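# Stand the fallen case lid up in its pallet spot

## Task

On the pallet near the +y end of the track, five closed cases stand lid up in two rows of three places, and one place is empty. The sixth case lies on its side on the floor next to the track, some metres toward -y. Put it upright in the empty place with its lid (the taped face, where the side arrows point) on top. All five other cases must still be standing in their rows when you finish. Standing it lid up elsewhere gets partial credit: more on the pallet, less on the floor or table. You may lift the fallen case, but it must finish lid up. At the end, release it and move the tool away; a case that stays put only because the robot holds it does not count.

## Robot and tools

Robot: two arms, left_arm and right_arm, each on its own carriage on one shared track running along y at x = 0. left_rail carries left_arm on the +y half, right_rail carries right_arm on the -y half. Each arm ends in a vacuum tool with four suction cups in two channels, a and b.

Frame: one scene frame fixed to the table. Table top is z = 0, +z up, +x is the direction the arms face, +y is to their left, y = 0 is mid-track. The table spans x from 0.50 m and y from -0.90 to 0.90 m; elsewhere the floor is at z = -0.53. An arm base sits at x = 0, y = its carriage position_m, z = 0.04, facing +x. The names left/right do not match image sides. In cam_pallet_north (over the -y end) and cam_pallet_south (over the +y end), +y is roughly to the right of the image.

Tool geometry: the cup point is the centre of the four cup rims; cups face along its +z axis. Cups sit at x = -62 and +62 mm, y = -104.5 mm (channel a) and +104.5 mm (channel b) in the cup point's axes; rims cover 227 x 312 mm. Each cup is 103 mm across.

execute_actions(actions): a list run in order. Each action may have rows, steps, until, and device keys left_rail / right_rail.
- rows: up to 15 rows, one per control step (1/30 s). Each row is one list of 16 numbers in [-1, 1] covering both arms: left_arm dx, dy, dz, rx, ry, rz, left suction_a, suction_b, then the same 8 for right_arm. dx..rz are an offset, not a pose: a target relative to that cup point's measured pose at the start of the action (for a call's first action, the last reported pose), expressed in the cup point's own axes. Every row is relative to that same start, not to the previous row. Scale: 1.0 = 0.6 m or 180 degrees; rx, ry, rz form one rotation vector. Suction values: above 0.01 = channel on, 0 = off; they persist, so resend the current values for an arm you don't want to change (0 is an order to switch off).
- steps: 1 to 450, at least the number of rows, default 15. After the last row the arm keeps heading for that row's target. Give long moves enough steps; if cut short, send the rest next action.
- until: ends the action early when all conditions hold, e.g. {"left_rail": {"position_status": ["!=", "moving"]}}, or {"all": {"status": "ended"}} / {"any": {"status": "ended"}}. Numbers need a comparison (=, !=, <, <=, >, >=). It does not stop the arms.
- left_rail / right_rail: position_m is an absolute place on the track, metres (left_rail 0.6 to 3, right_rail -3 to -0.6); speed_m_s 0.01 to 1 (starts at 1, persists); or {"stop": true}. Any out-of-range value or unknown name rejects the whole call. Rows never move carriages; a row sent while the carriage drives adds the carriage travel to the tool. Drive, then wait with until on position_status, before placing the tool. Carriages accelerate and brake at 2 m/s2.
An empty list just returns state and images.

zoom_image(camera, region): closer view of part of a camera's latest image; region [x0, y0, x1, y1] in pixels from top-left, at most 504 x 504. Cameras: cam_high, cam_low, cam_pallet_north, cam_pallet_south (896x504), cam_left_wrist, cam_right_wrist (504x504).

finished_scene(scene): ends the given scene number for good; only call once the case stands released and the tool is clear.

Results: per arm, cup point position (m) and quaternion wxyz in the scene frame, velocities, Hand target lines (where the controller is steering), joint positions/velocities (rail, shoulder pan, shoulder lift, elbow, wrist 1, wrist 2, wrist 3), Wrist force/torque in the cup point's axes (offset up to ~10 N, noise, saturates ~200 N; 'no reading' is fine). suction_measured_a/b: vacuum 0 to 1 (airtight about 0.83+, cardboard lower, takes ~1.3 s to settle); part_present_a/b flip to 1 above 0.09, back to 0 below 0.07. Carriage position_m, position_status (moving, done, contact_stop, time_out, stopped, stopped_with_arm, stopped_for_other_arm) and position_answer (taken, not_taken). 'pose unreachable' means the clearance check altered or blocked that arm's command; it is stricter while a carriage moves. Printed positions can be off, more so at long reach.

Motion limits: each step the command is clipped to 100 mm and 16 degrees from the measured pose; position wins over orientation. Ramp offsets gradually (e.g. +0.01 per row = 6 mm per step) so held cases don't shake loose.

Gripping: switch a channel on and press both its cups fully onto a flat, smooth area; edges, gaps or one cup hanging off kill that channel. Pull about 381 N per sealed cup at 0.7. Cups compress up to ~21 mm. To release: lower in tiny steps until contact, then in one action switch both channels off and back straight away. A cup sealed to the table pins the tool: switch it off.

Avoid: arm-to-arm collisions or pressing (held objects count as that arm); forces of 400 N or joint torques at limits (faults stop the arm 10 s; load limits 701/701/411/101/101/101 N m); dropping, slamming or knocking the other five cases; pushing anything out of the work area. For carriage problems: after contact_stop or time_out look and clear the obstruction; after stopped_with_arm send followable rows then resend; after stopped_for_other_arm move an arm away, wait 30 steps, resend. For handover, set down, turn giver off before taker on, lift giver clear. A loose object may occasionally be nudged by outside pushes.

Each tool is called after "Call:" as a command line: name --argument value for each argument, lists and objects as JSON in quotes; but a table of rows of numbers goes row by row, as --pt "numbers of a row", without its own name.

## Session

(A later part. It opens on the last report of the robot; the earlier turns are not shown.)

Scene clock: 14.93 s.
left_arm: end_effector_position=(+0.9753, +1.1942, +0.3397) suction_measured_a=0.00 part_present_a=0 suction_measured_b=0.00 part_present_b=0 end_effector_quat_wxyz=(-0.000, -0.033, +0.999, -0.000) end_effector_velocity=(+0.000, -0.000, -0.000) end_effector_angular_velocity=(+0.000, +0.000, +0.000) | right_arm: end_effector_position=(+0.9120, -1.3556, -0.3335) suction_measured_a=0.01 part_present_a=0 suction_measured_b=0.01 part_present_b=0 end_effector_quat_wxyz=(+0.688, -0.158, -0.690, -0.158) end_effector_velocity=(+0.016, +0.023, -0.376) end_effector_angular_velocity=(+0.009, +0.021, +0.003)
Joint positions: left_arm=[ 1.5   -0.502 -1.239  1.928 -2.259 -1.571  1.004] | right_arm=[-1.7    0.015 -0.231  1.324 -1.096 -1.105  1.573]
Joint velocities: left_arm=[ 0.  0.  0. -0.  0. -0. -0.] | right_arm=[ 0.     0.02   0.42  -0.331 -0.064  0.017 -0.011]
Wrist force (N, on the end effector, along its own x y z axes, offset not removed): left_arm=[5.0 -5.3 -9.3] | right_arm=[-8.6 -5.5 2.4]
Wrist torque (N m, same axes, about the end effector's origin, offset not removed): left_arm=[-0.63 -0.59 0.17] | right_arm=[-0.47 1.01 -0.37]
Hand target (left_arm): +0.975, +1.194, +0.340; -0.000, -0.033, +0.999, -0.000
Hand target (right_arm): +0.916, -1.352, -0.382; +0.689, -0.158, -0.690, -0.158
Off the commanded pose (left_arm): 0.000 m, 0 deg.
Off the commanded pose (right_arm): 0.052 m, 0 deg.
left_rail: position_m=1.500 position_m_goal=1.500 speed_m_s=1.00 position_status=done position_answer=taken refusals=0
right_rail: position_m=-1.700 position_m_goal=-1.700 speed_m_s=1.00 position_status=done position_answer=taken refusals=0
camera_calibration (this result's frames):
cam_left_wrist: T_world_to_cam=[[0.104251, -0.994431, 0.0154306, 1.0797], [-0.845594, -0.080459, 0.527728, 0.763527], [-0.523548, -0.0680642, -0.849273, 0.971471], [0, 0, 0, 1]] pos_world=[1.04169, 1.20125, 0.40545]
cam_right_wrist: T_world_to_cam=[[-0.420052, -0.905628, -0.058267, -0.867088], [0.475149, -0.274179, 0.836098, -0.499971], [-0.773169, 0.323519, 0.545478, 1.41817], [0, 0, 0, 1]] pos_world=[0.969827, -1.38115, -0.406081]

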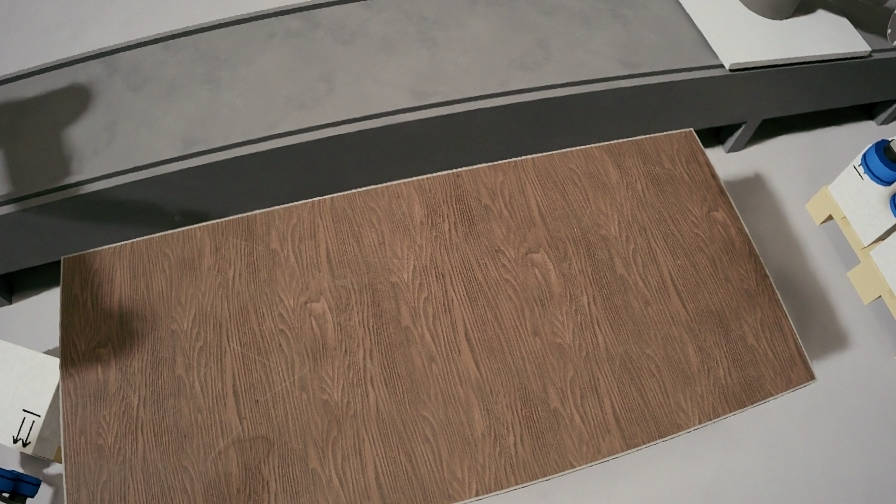

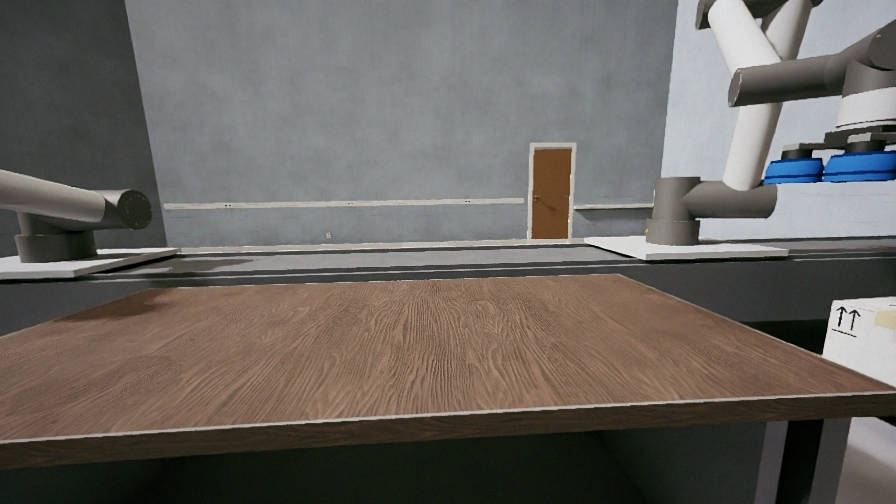

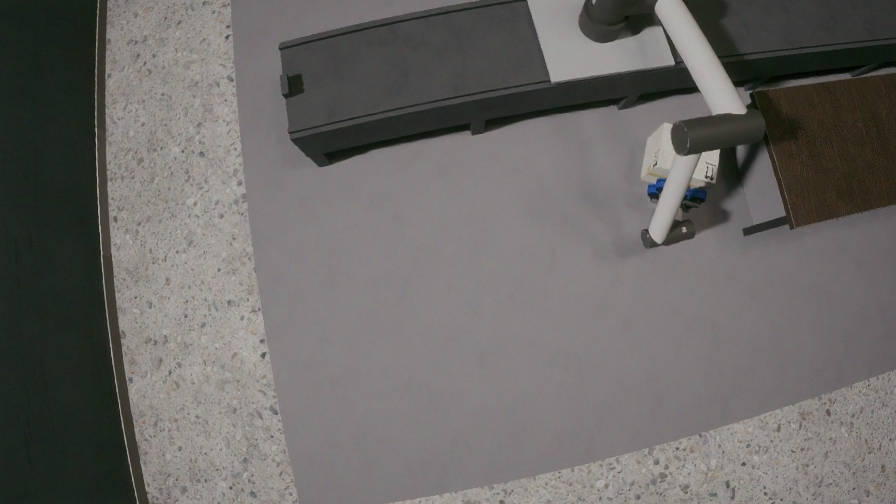

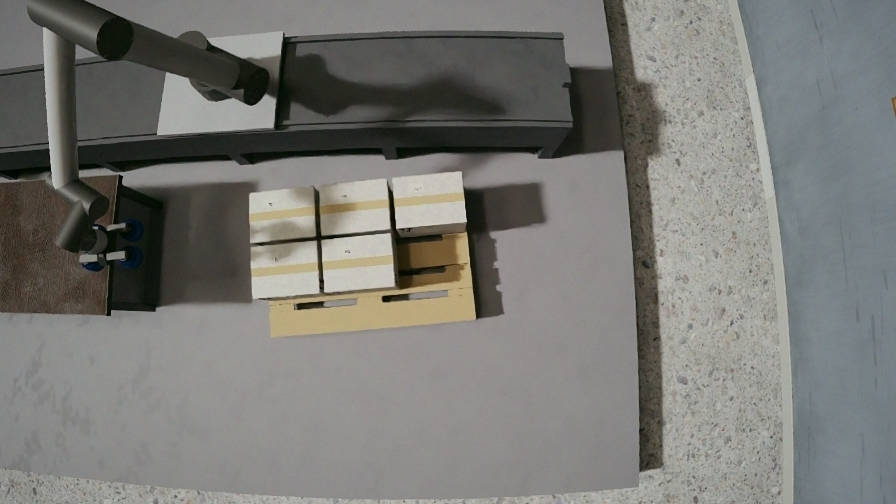

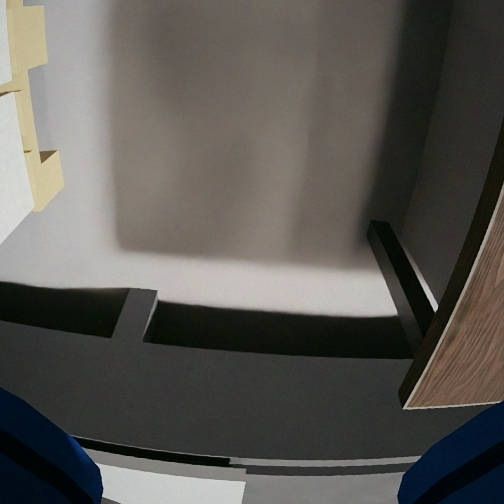

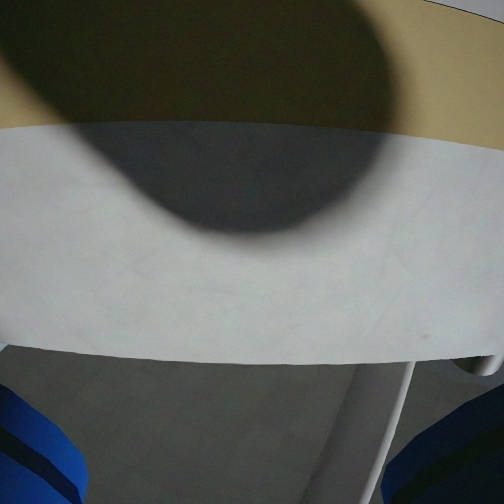

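Call:
execute_actions --actions '[]'

Scene clock: 15.30 s.
left_arm: end_effector_position=(+0.9753, +1.1942, +0.3397) suction_measured_a=0.00 part_present_a=0 suction_measured_b=0.00 part_present_b=0 end_effector_quat_wxyz=(-0.000, -0.033, +0.999, -0.000) end_effector_velocity=(+0.000, +0.000, -0.000) end_effector_angular_velocity=(+0.000, +0.000, -0.000) | right_arm: end_effector_position=(+0.9155, -1.3526, -0.3792) suction_measured_a=0.01 part_present_a=0 suction_measured_b=0.01 part_present_b=0 end_effector_quat_wxyz=(+0.689, -0.158, -0.690, -0.158) end_effector_velocity=(+0.002, +0.001, -0.020) end_effector_angular_velocity=(+0.001, -0.000, +0.000)
Joint positions: left_arm=[ 1.5   -0.502 -1.239  1.928 -2.259 -1.571  1.004] | right_arm=[-1.7    0.018 -0.179  1.279 -1.101 -1.103  1.571]
Joint velocities: left_arm=[ 0.  0.  0.  0. -0. -0.  0.] | right_arm=[ 0.     0.001  0.022 -0.02  -0.002  0.001 -0.001]
Wrist force (N, on the end effector, along its own x y z axes, offset not removed): left_arm=[3.2 -5.3 -8.8] | right_arm=[-0.3 -4.4 1.8]
Wrist torque (N m, same axes, about the end effector's origin, offset not removed): left_arm=[-0.52 -0.60 -0.18] | right_arm=[-0.42 0.11 -0.32]
Hand target (left_arm): +0.975, +1.194, +0.340; -0.000, -0.033, +0.999, -0.000
Hand target (right_arm): +0.916, -1.352, -0.382; +0.689, -0.158, -0.690, -0.158
Off the commanded pose (left_arm): 0.000 m, 0 deg.
Off the commanded pose (right_arm): 0.007 m, 0 deg.
left_rail: position_m=1.500 position_m_goal=1.500 speed_m_s=1.00 position_status=done position_answer=taken refusals=0
right_rail: position_m=-1.700 position_m_goal=-1.700 speed_m_s=1.00 position_status=done position_answer=taken refusals=0
camera_calibration (this result's frames):
cam_left_wrist: T_world_to_cam=[[0.104251, -0.994431, 0.0154306, 1.0797], [-0.845594, -0.0804589, 0.527728, 0.763527], [-0.523548, -0.0680641, -0.849273, 0.971471], [0, 0, 0, 1]] pos_world=[1.04169, 1.20125, 0.40545]
cam_right_wrist: T_world_to_cam=[[-0.419818, -0.905707, -0.0587103, -0.866041], [0.476384, -0.274952, 0.83514, -0.465085], [-0.772536, 0.322638, 0.546894, 1.44357], [0, 0, 0, 1]] pos_world=[0.973189, -1.37801, -0.451914]

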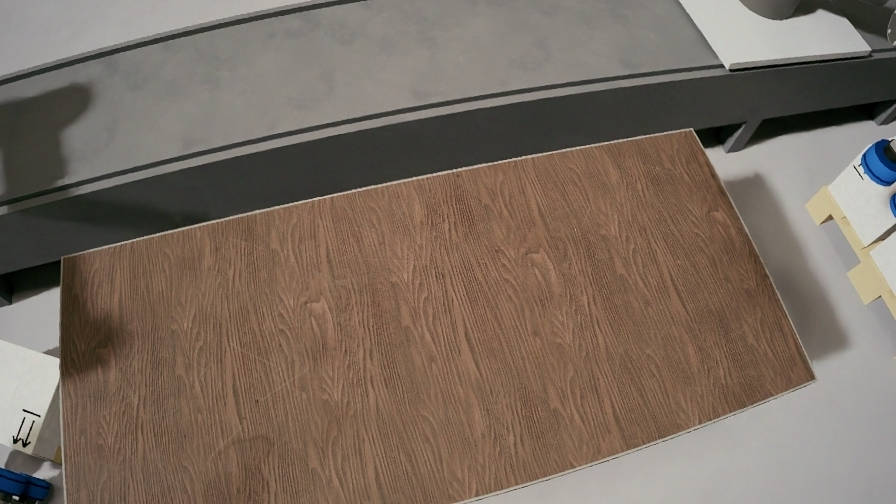

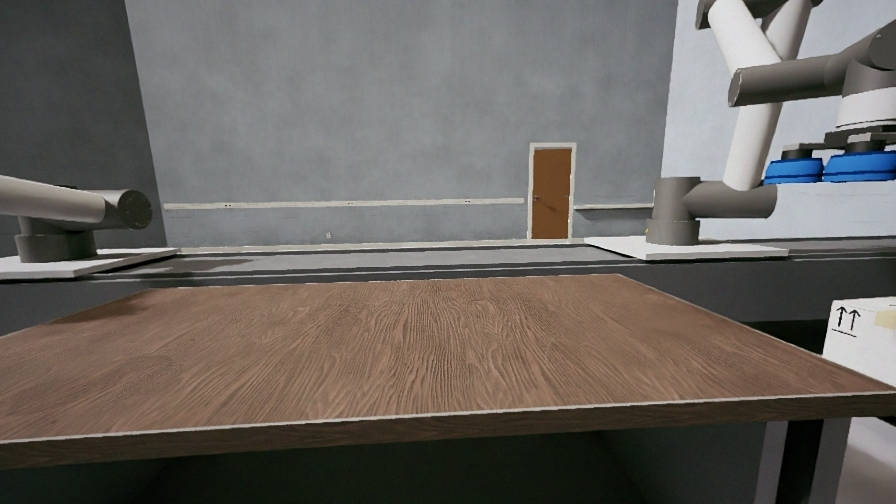

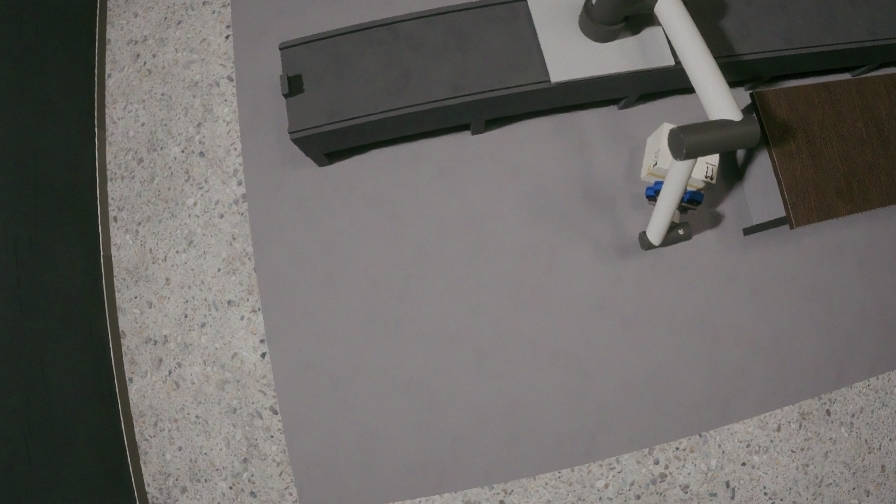

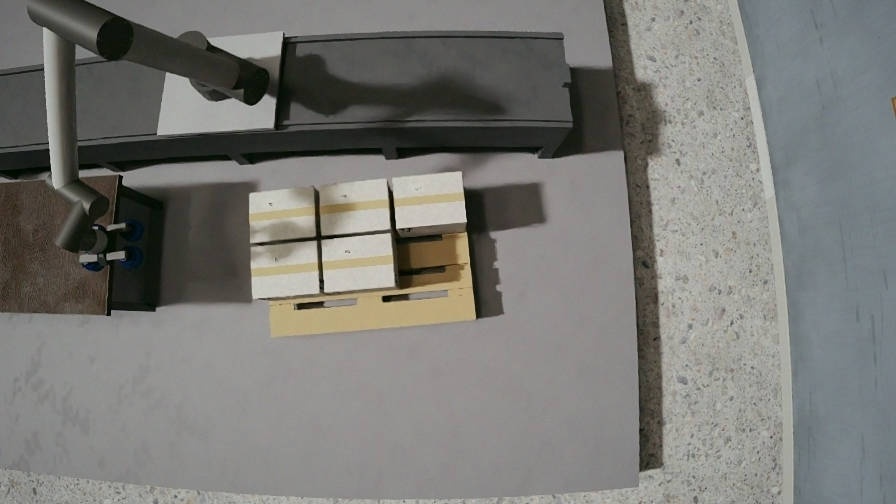

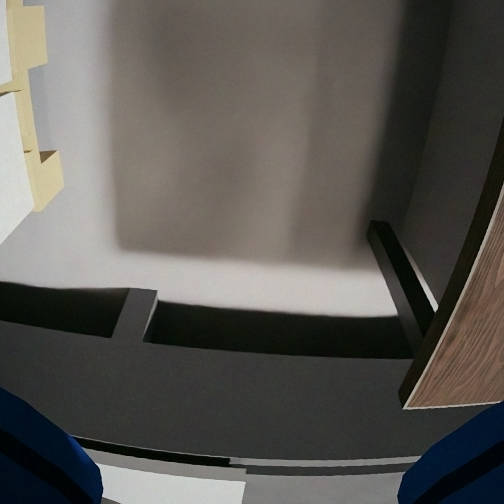

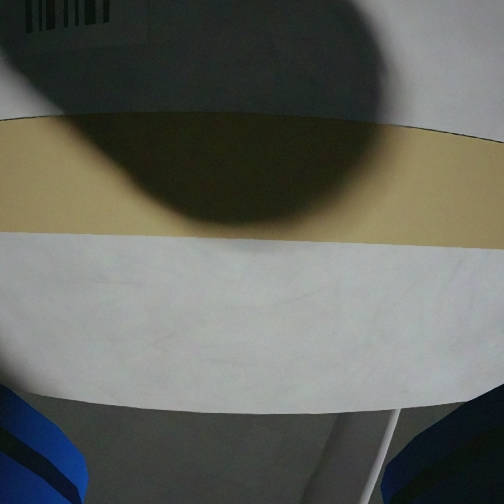

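Call:
zoom_image --camera "cam_pallet_north" --region '[630, 130, 730, 230]'

Call:
zoom_image --camera "cam_high" --region '[0, 384, 120, 504]'

Region (630, 130, 730, 230) of cam_pallet_north's 896x504 image, scaled by 5.040, with more detail than that image has.

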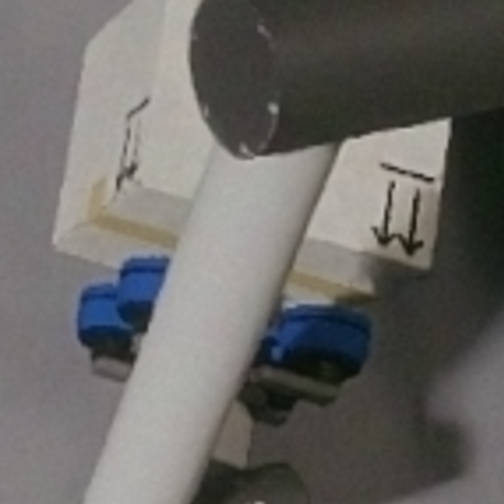

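Region (0, 384, 120, 504) of cam_high's 896x504 image, scaled by 4.200, with more detail than that image has.

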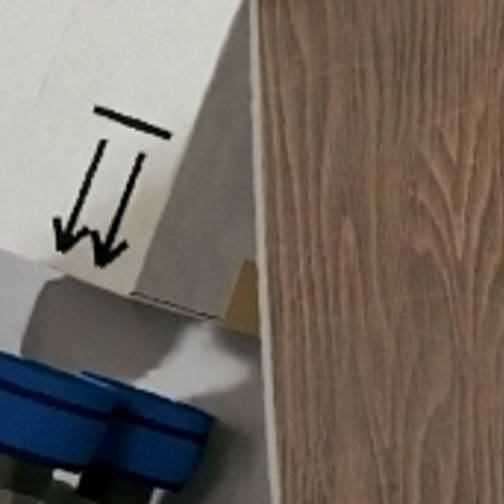

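Call:
execute_actions --actions '[{"rows": [ [0,0,0,0,0,0,0,0, -0.005,0.001,0.005,0,0,0,1,1], [0,0,0,0,0,0,0,0, -0.007,0.003,0.015,0,0,0,1,1], [0,0,0,0,0,0,0,0, -0.009,0.006,0.030,0,0,0,1,1], [0,0,0,0,0,0,0,0, -0.012,0.010,0.048,0,0,0,1,1], [0,0,0,0,0,0,0,0, -0.015,0.014,0.067,0,0,0,1,1], [0,0,0,0,0,0,0,0, -0.017,0.017,0.083,0,0,0,1,1], [0,0,0,0,0,0,0,0, -0.018,0.018,0.097,0,0,0,1,1], [0,0,0,0,0,0,0,0, -0.018,0.018,0.107,0,0,0,1,1], [0,0,0,0,0,0,0,0, -0.018,0.018,0.115,0,0,0,1,1], [0,0,0,0,0,0,0,0, -0.018,0.018,0.122,0,0,0,1,1], [0,0,0,0,0,0,0,0, -0.018,0.018,0.127,0,0,0,1,1], [0,0,0,0,0,0,0,0, -0.018,0.018,0.132,0,0,0,1,1], [0,0,0,0,0,0,0,0, -0.018,0.018,0.136,0,0,0,1,1], [0,0,0,0,0,0,0,0, -0.018,0.018,0.140,0,0,0,1,1] ], "steps": 14}]'

Scene clock: 18.50 s.
left_arm: end_effector_position=(+0.9753, +1.1942, +0.3397) suction_measured_a=0.00 part_present_a=0 suction_measured_b=0.00 part_present_b=0 end_effector_quat_wxyz=(-0.000, -0.033, +0.999, -0.000) end_effector_velocity=(-0.000, -0.000, -0.000) end_effector_angular_velocity=(+0.000, +0.000, -0.000) | right_arm: end_effector_position=(+0.8607, -1.3154, -0.3896) suction_measured_a=0.01 part_present_a=0 suction_measured_b=0.01 part_present_b=0 end_effector_quat_wxyz=(+0.689, -0.158, -0.689, -0.158) end_effector_velocity=(-0.112, +0.063, -0.006) end_effector_angular_velocity=(+0.000, -0.003, -0.001)
Joint positions: left_arm=[ 1.5   -0.502 -1.239  1.928 -2.259 -1.571  1.004] | right_arm=[-1.7    0.052 -0.191  1.358 -1.167 -1.069  1.571]
Joint velocities: left_arm=[ 0. -0.  0.  0.  0.  0.  0.] | right_arm=[ 0.     0.061 -0.039  0.174 -0.137  0.062 -0.   ]
Wrist force (N, on the end effector, along its own x y z axes, offset not removed): left_arm=[6.0 -4.7 -7.1] | right_arm=[-1.4 -5.1 2.3]
Wrist torque (N m, same axes, about the end effector's origin, offset not removed): left_arm=[-0.39 -0.99 -0.14] | right_arm=[-0.45 0.24 -0.30]
Hand target (left_arm): +0.975, +1.194, +0.340; -0.000, -0.033, +0.999, -0.000
Hand target (right_arm): +0.845, -1.307, -0.390; +0.689, -0.158, -0.689, -0.158
Off the commanded pose (left_arm): 0.000 m, 0 deg.
Off the commanded pose (right_arm): 0.019 m, 0 deg.
left_rail: position_m=1.500 position_m_goal=1.500 speed_m_s=1.00 position_status=done position_answer=taken refusals=0
right_rail: position_m=-1.700 position_m_goal=-1.700 speed_m_s=1.00 position_status=done position_answer=taken refusals=0
camera_calibration (this result's frames):
cam_left_wrist: T_world_to_cam=[[0.104251, -0.994431, 0.0154431, 1.07969], [-0.845604, -0.0804533, 0.527712, 0.763538], [-0.523531, -0.0680731, -0.849283, 0.971475], [0, 0, 0, 1]] pos_world=[1.04169, 1.20124, 0.405454]
cam_right_wrist: T_world_to_cam=[[-0.419341, -0.905931, -0.0586722, -0.856647], [0.477444, -0.275047, 0.834504, -0.42144], [-0.77214, 0.321929, 0.54787, 1.39405], [0, 0, 0, 1]] pos_world=[0.918389, -1.34076, -0.462327]

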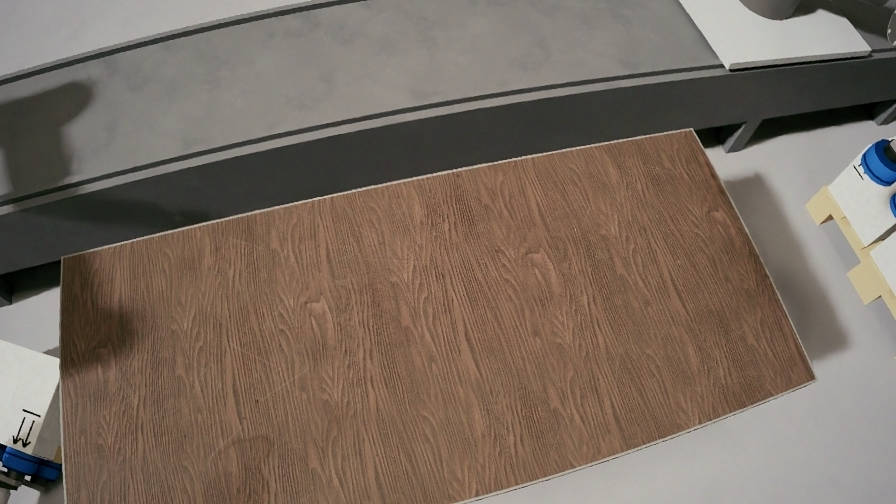

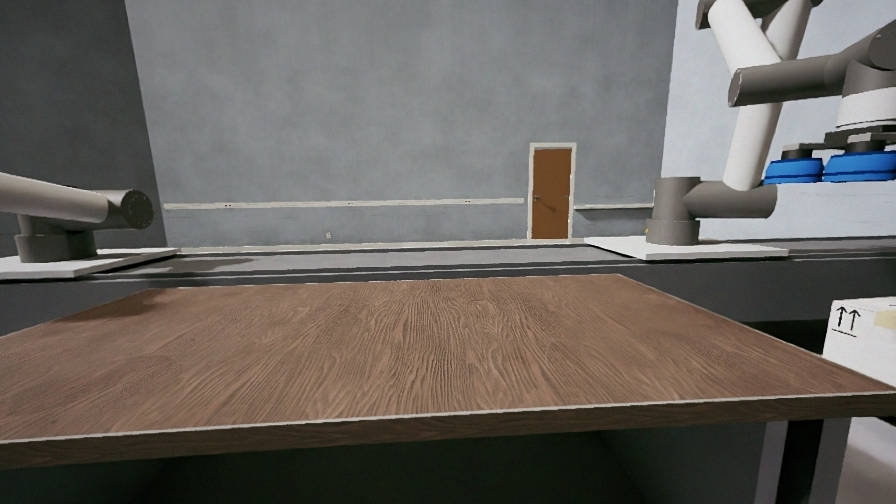

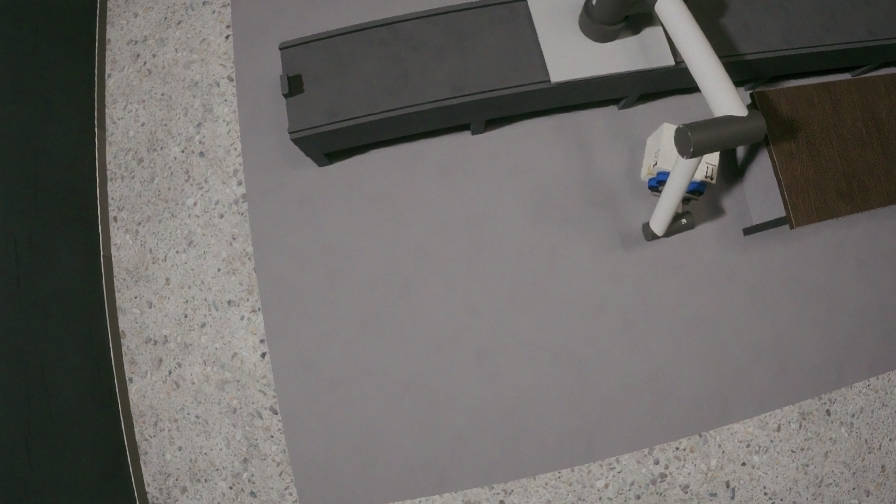

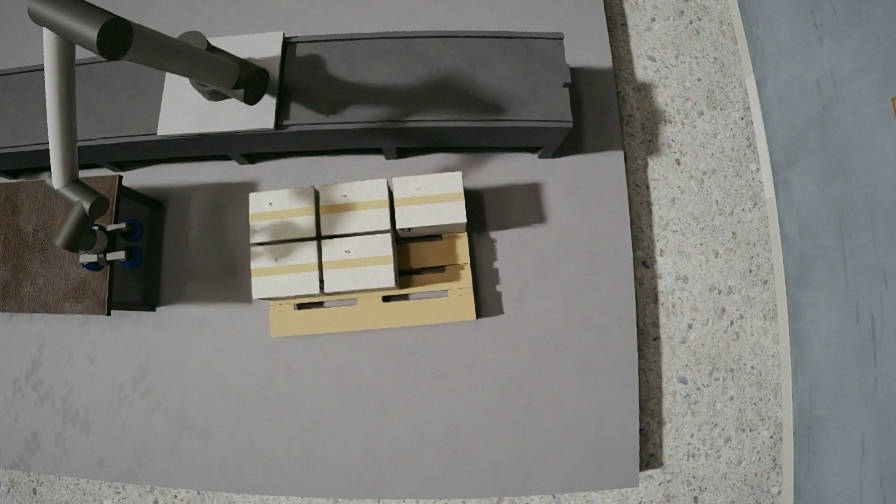

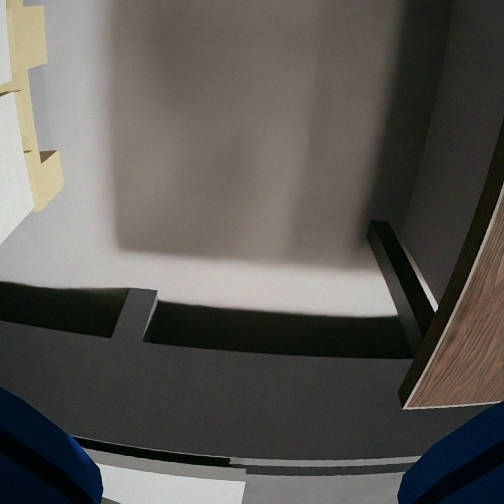

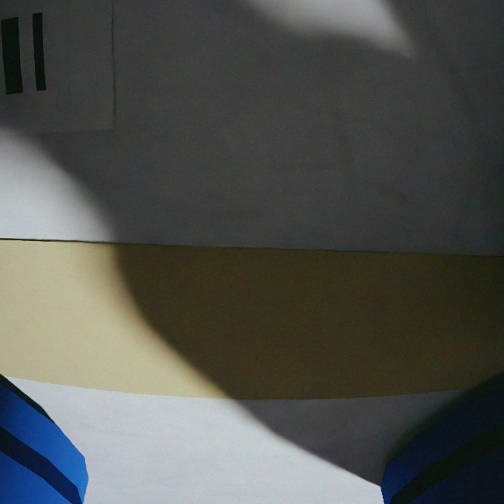

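Call:
execute_actions --actions '[]'

Scene clock: 20.33 s.
left_arm: end_effector_position=(+0.9753, +1.1942, +0.3397) suction_measured_a=0.00 part_present_a=0 suction_measured_b=0.00 part_present_b=0 end_effector_quat_wxyz=(-0.000, -0.033, +0.999, -0.000) end_effector_velocity=(-0.000, +0.000, -0.000) end_effector_angular_velocity=(+0.000, +0.000, -0.000) | right_arm: end_effector_position=(+0.8448, -1.3066, -0.3902) suction_measured_a=0.96 part_present_a=1 suction_measured_b=0.96 part_present_b=1 end_effector_quat_wxyz=(+0.689, -0.158, -0.689, -0.158) end_effector_velocity=(-0.000, +0.000, -0.000) end_effector_angular_velocity=(+0.000, +0.000, +0.000)
Joint positions: left_arm=[ 1.5   -0.502 -1.239  1.928 -2.259 -1.571  1.004] | right_arm=[-1.7    0.06  -0.197  1.383 -1.187 -1.06   1.571]
Joint velocities: left_arm=[ 0. -0.  0. -0.  0.  0.  0.] | right_arm=[ 0.  0.  0.  0. -0. -0. -0.]
Wrist force (N, on the end effector, along its own x y z axes, offset not removed): left_arm=[3.5 -4.0 -3.2] | right_arm=[198.2 -3.4 -78.4]
Wrist torque (N m, same axes, about the end effector's origin, offset not removed): left_arm=[-0.33 -0.42 -0.09] | right_arm=[0.28 -6.56 4.69]
Hand target (left_arm): +0.975, +1.194, +0.340; -0.000, -0.033, +0.999, -0.000
Hand target (right_arm): +0.845, -1.307, -0.390; +0.689, -0.158, -0.689, -0.158
Off the commanded pose (left_arm): 0.000 m, 0 deg.
Off the commanded pose (right_arm): 0.000 m, 0 deg.
left_rail: position_m=1.500 position_m_goal=1.500 speed_m_s=1.00 position_status=done position_answer=taken refusals=0
right_rail: position_m=-1.700 position_m_goal=-1.700 speed_m_s=1.00 position_status=done position_answer=taken refusals=0
camera_calibration (this result's frames):
cam_left_wrist: T_world_to_cam=[[0.104251, -0.994431, 0.0154305, 1.0797], [-0.845594, -0.080459, 0.527728, 0.763527], [-0.523548, -0.0680641, -0.849273, 0.971471], [0, 0, 0, 1]] pos_world=[1.04169, 1.20125, 0.40545]
cam_right_wrist: T_world_to_cam=[[-0.419595, -0.905816, -0.0586243, -0.855006], [0.476943, -0.274961, 0.834818, -0.4102], [-0.772311, 0.322325, 0.547395, 1.37969], [0, 0, 0, 1]] pos_world=[0.902433, -1.33197, -0.462915]

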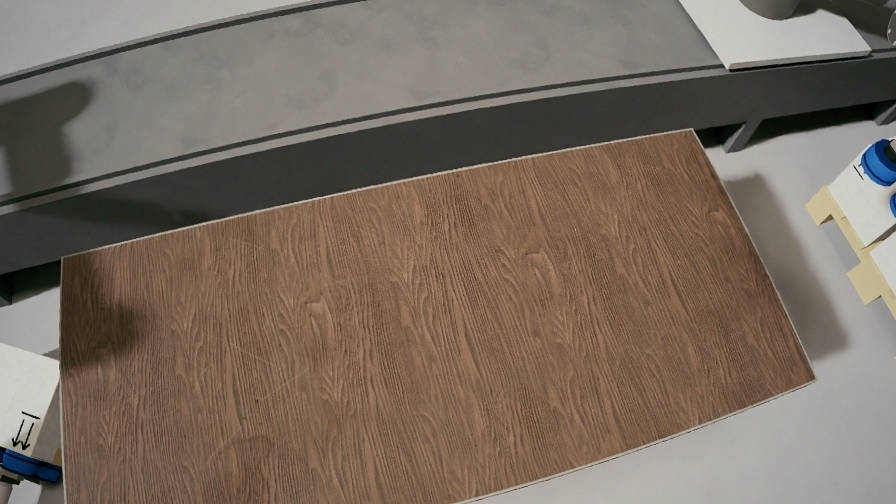

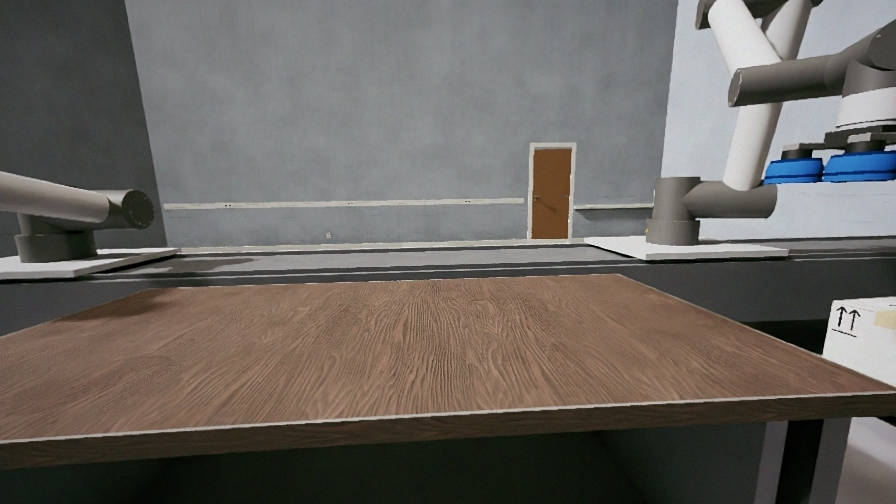

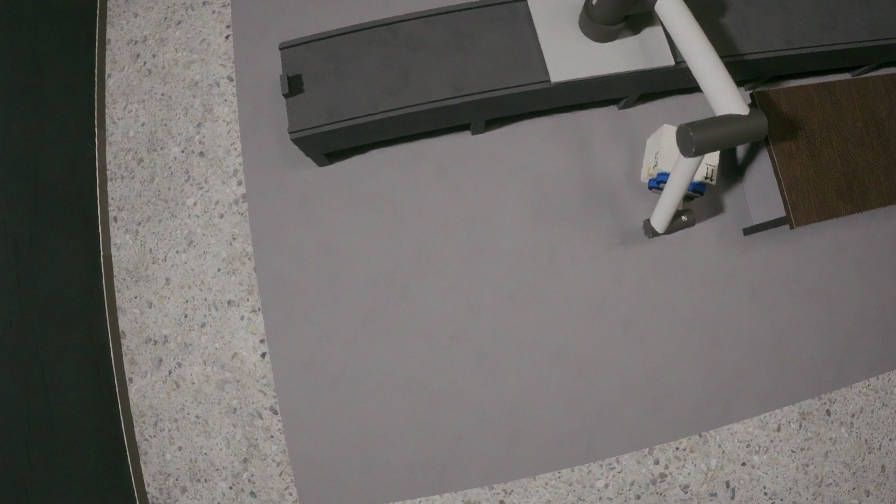

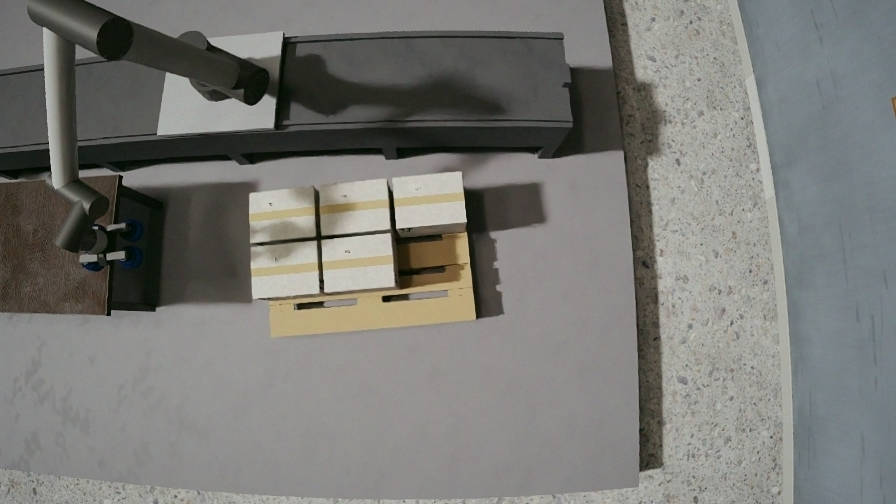

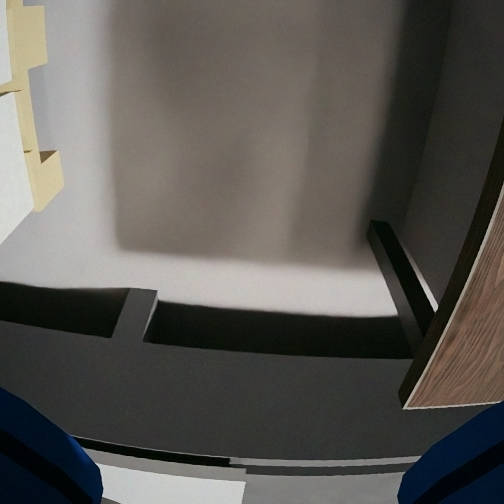

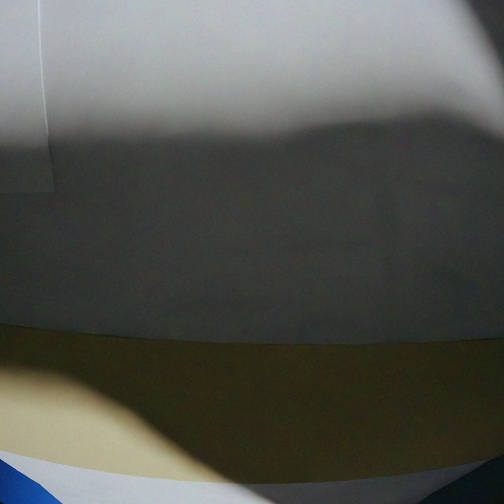

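Call:
execute_actions --actions '[{"rows": [ [0,0,0,0,0,0,0,0, 0.005,0,0,0,0,0,1,1], [0,0,0,0,0,0,0,0, 0.0167,0,0,0,0,0,1,1], [0,0,0,0,0,0,0,0, 0.0333,0,0,0,0,0,1,1], [0,0,0,0,0,0,0,0, 0.0567,0,0,0,0,0,1,1], [0,0,0,0,0,0,0,0, 0.0833,0,0,0,0,0,1,1], [0,0,0,0,0,0,0,0, 0.1167,0,0,0,0,0,1,1], [0,0,0,0,0,0,0,0, 0.1533,0,0,0,0,0,1,1], [0,0,0,0,0,0,0,0, 0.1933,0,0,0,0,0,1,1], [0,0,0,0,0,0,0,0, 0.2333,0,0,0,0,0,1,1], [0,0,0,0,0,0,0,0, 0.275,0,0,0,0,0,1,1], [0,0,0,0,0,0,0,0, 0.3167,0,0,0,0,0,1,1], [0,0,0,0,0,0,0,0, 0.3583,0,0,0,0,0,1,1], [0,0,0,0,0,0,0,0, 0.4,0,0,0,0,0,1,1] ], "steps": 13}, {"right_rail": {"position_m": -2.05}, "rows": [ [0,0,0,0,0,0,0,0, 0.9667,0.086,0.017,0.0006,-0.0021,-0.0006,1,1], [0,0,0,0,0,0,0,0, 0.9667,0.171,0.034,0.0018,-0.0068,-0.0018,1,1], [0,0,0,0,0,0,0,0, 0.9667,0.257,0.051,0.0037,-0.0141,-0.0037,1,1], [0,0,0,0,0,0,0,0, 0.9667,0.342,0.068,0.0062,-0.0234,-0.0062,1,1], [0,0,0,0,0,0,0,0, 0.9667,0.428,0.086,0.0091,-0.0341,-0.0091,1,1], [0,0,0,0,0,0,0,0, 0.9667,0.514,0.103,0.0128,-0.0483,-0.0128,1,1], [0,0,0,0,0,0,0,0, 0.9667,0.599,0.120,0.0168,-0.0634,-0.0168,1,1], [0,0,0,0,0,0,0,0, 0.9667,0.685,0.137,0.0212,-0.08,-0.0212,1,1], [0,0,0,0,0,0,0,0, 0.9667,0.770,0.154,0.0256,-0.0966,-0.0256,1,1], [0,0,0,0,0,0,0,0, 0.9667,0.856,0.171,0.0303,-0.1141,-0.0303,1,1], [0,0,0,0,0,0,0,0, 0.9667,0.856,0.171,0.0348,-0.1312,-0.0348,1,1], [0,0,0,0,0,0,0,0, 0.9667,0.856,0.171,0.0393,-0.1483,-0.0393,1,1], [0,0,0,0,0,0,0,0, 0.9667,0.856,0.171,0.0438,-0.1654,-0.0438,1,1], [0,0,0,0,0,0,0,0, 0.9667,0.856,0.171,0.0485,-0.1829,-0.0485,1,1], [0,0,0,0,0,0,0,0, 0.9667,0.856,0.171,0.1293,-0.4878,-0.1293,1,1] ], "steps": 45}]'

Scene clock: 23.20 s.
left_arm: end_effector_position=(+0.9753, +1.1942, +0.3397) suction_measured_a=0.00 part_present_a=0 suction_measured_b=0.00 part_present_b=0 end_effector_quat_wxyz=(-0.000, -0.033, +0.999, -0.000) end_effector_velocity=(+0.000, -0.000, -0.000) end_effector_angular_velocity=(+0.000, +0.000, -0.000) | right_arm: end_effector_position=(+0.9617, -1.1791, +0.2808) suction_measured_a=0.96 part_present_a=1 suction_measured_b=0.96 part_present_b=1 end_effector_quat_wxyz=(-0.024, -0.029, +0.999, +0.010) end_effector_velocity=(+0.091, +0.235, +0.189) end_effector_angular_velocity=(-0.118, -0.407, +0.084)
Joint positions: left_arm=[ 1.5   -0.502 -1.239  1.928 -2.259 -1.571  1.004] | right_arm=[-2.05   0.571 -0.929  1.498 -2.109 -1.529  2.084]
Joint velocities: left_arm=[ 0. -0.  0. -0.  0. -0.  0.] | right_arm=[ 0.     0.187  0.063 -0.361  0.015 -0.316  0.113]
Wrist force (N, on the end effector, along its own x y z axes, offset not removed): left_arm=[-6.8 -2.0 -3.4] | right_arm=[-5.8 15.0 -69.1]
Wrist torque (N m, same axes, about the end effector's origin, offset not removed): left_arm=[-0.51 0.65 -0.04] | right_arm=[-0.43 -0.75 -0.15]
Hand target (left_arm): +0.975, +1.194, +0.340; -0.000, -0.033, +0.999, -0.000
Hand target (right_arm): +0.973, -1.150, +0.303; -0.000, -0.034, +0.999, +0.000
Off the commanded pose (left_arm): 0.000 m, 0 deg.
Off the commanded pose (right_arm): 0.041 m, 3 deg.
left_rail: position_m=1.500 position_m_goal=1.500 speed_m_s=1.00 position_status=done position_answer=taken refusals=0
right_rail: position_m=-2.050 position_m_goal=-2.050 speed_m_s=1.00 position_status=done position_answer=taken refusals=0
camera_calibration (this result's frames):
cam_left_wrist: T_world_to_cam=[[0.104251, -0.994431, 0.0154304, 1.0797], [-0.845594, -0.0804591, 0.527728, 0.763527], [-0.523548, -0.068064, -0.849273, 0.971471], [0, 0, 0, 1]] pos_world=[1.04169, 1.20125, 0.40545]
cam_right_wrist: T_world_to_cam=[[0.116053, -0.993218, -0.00706872, -1.28384], [-0.802984, -0.0980091, 0.587887, 0.517837], [-0.584593, -0.0625501, -0.808912, 0.808104], [0, 0, 0, 1]] pos_world=[1.03722, -1.17383, 0.34018]

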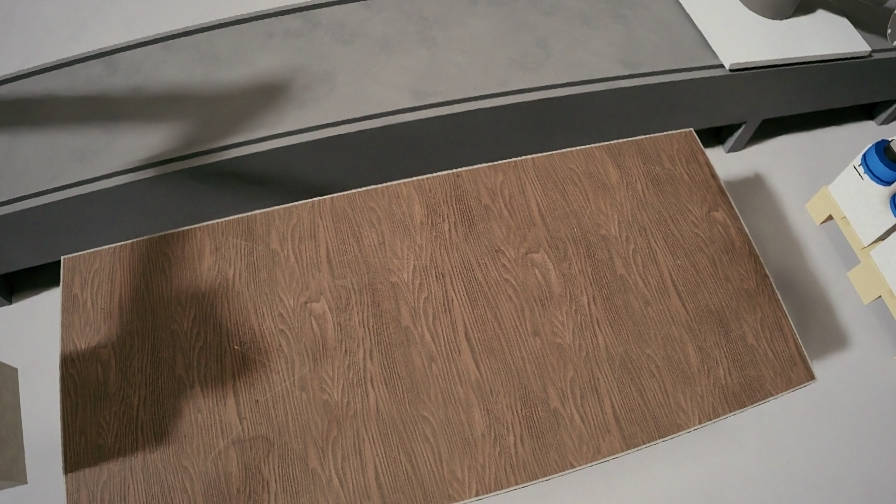

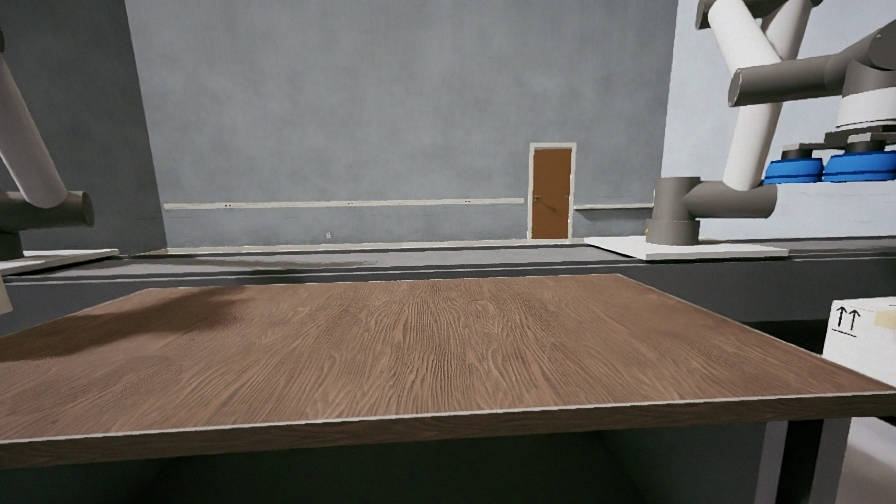

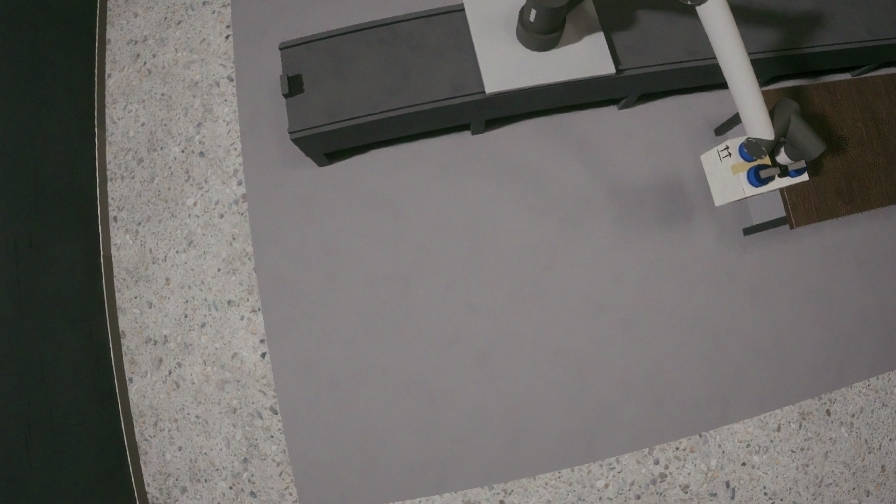

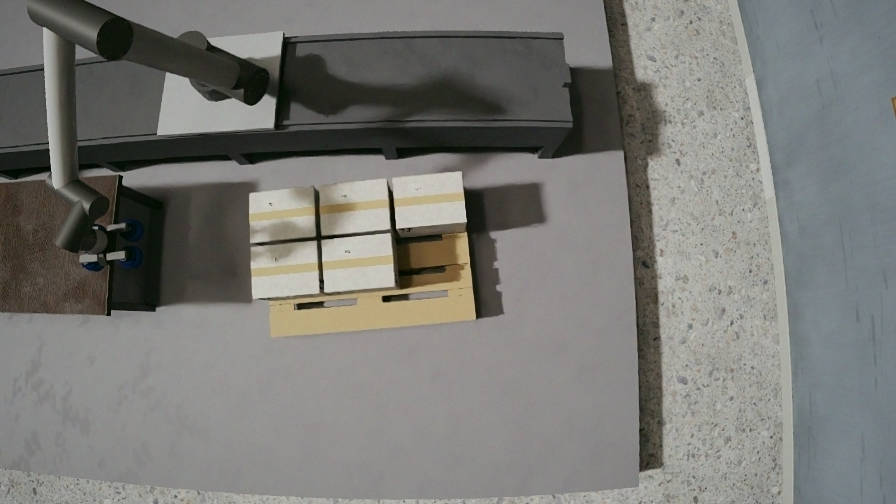

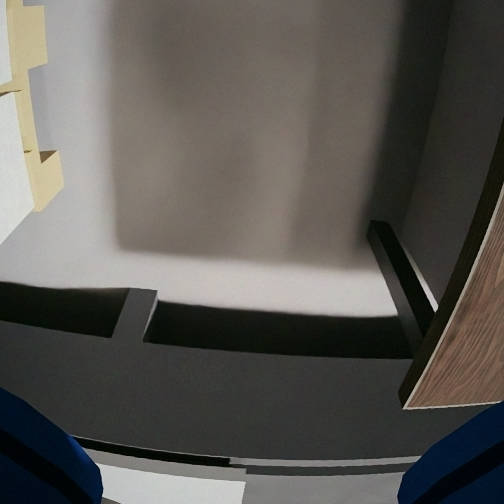

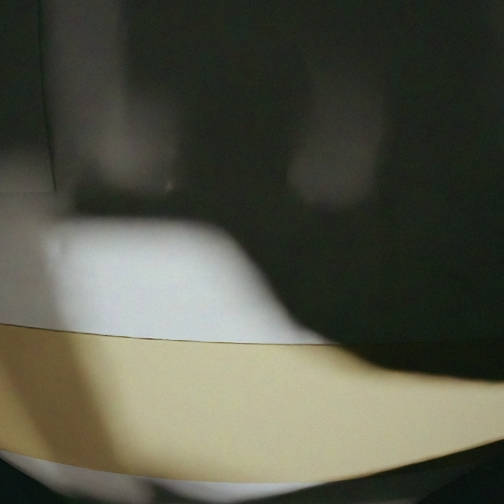

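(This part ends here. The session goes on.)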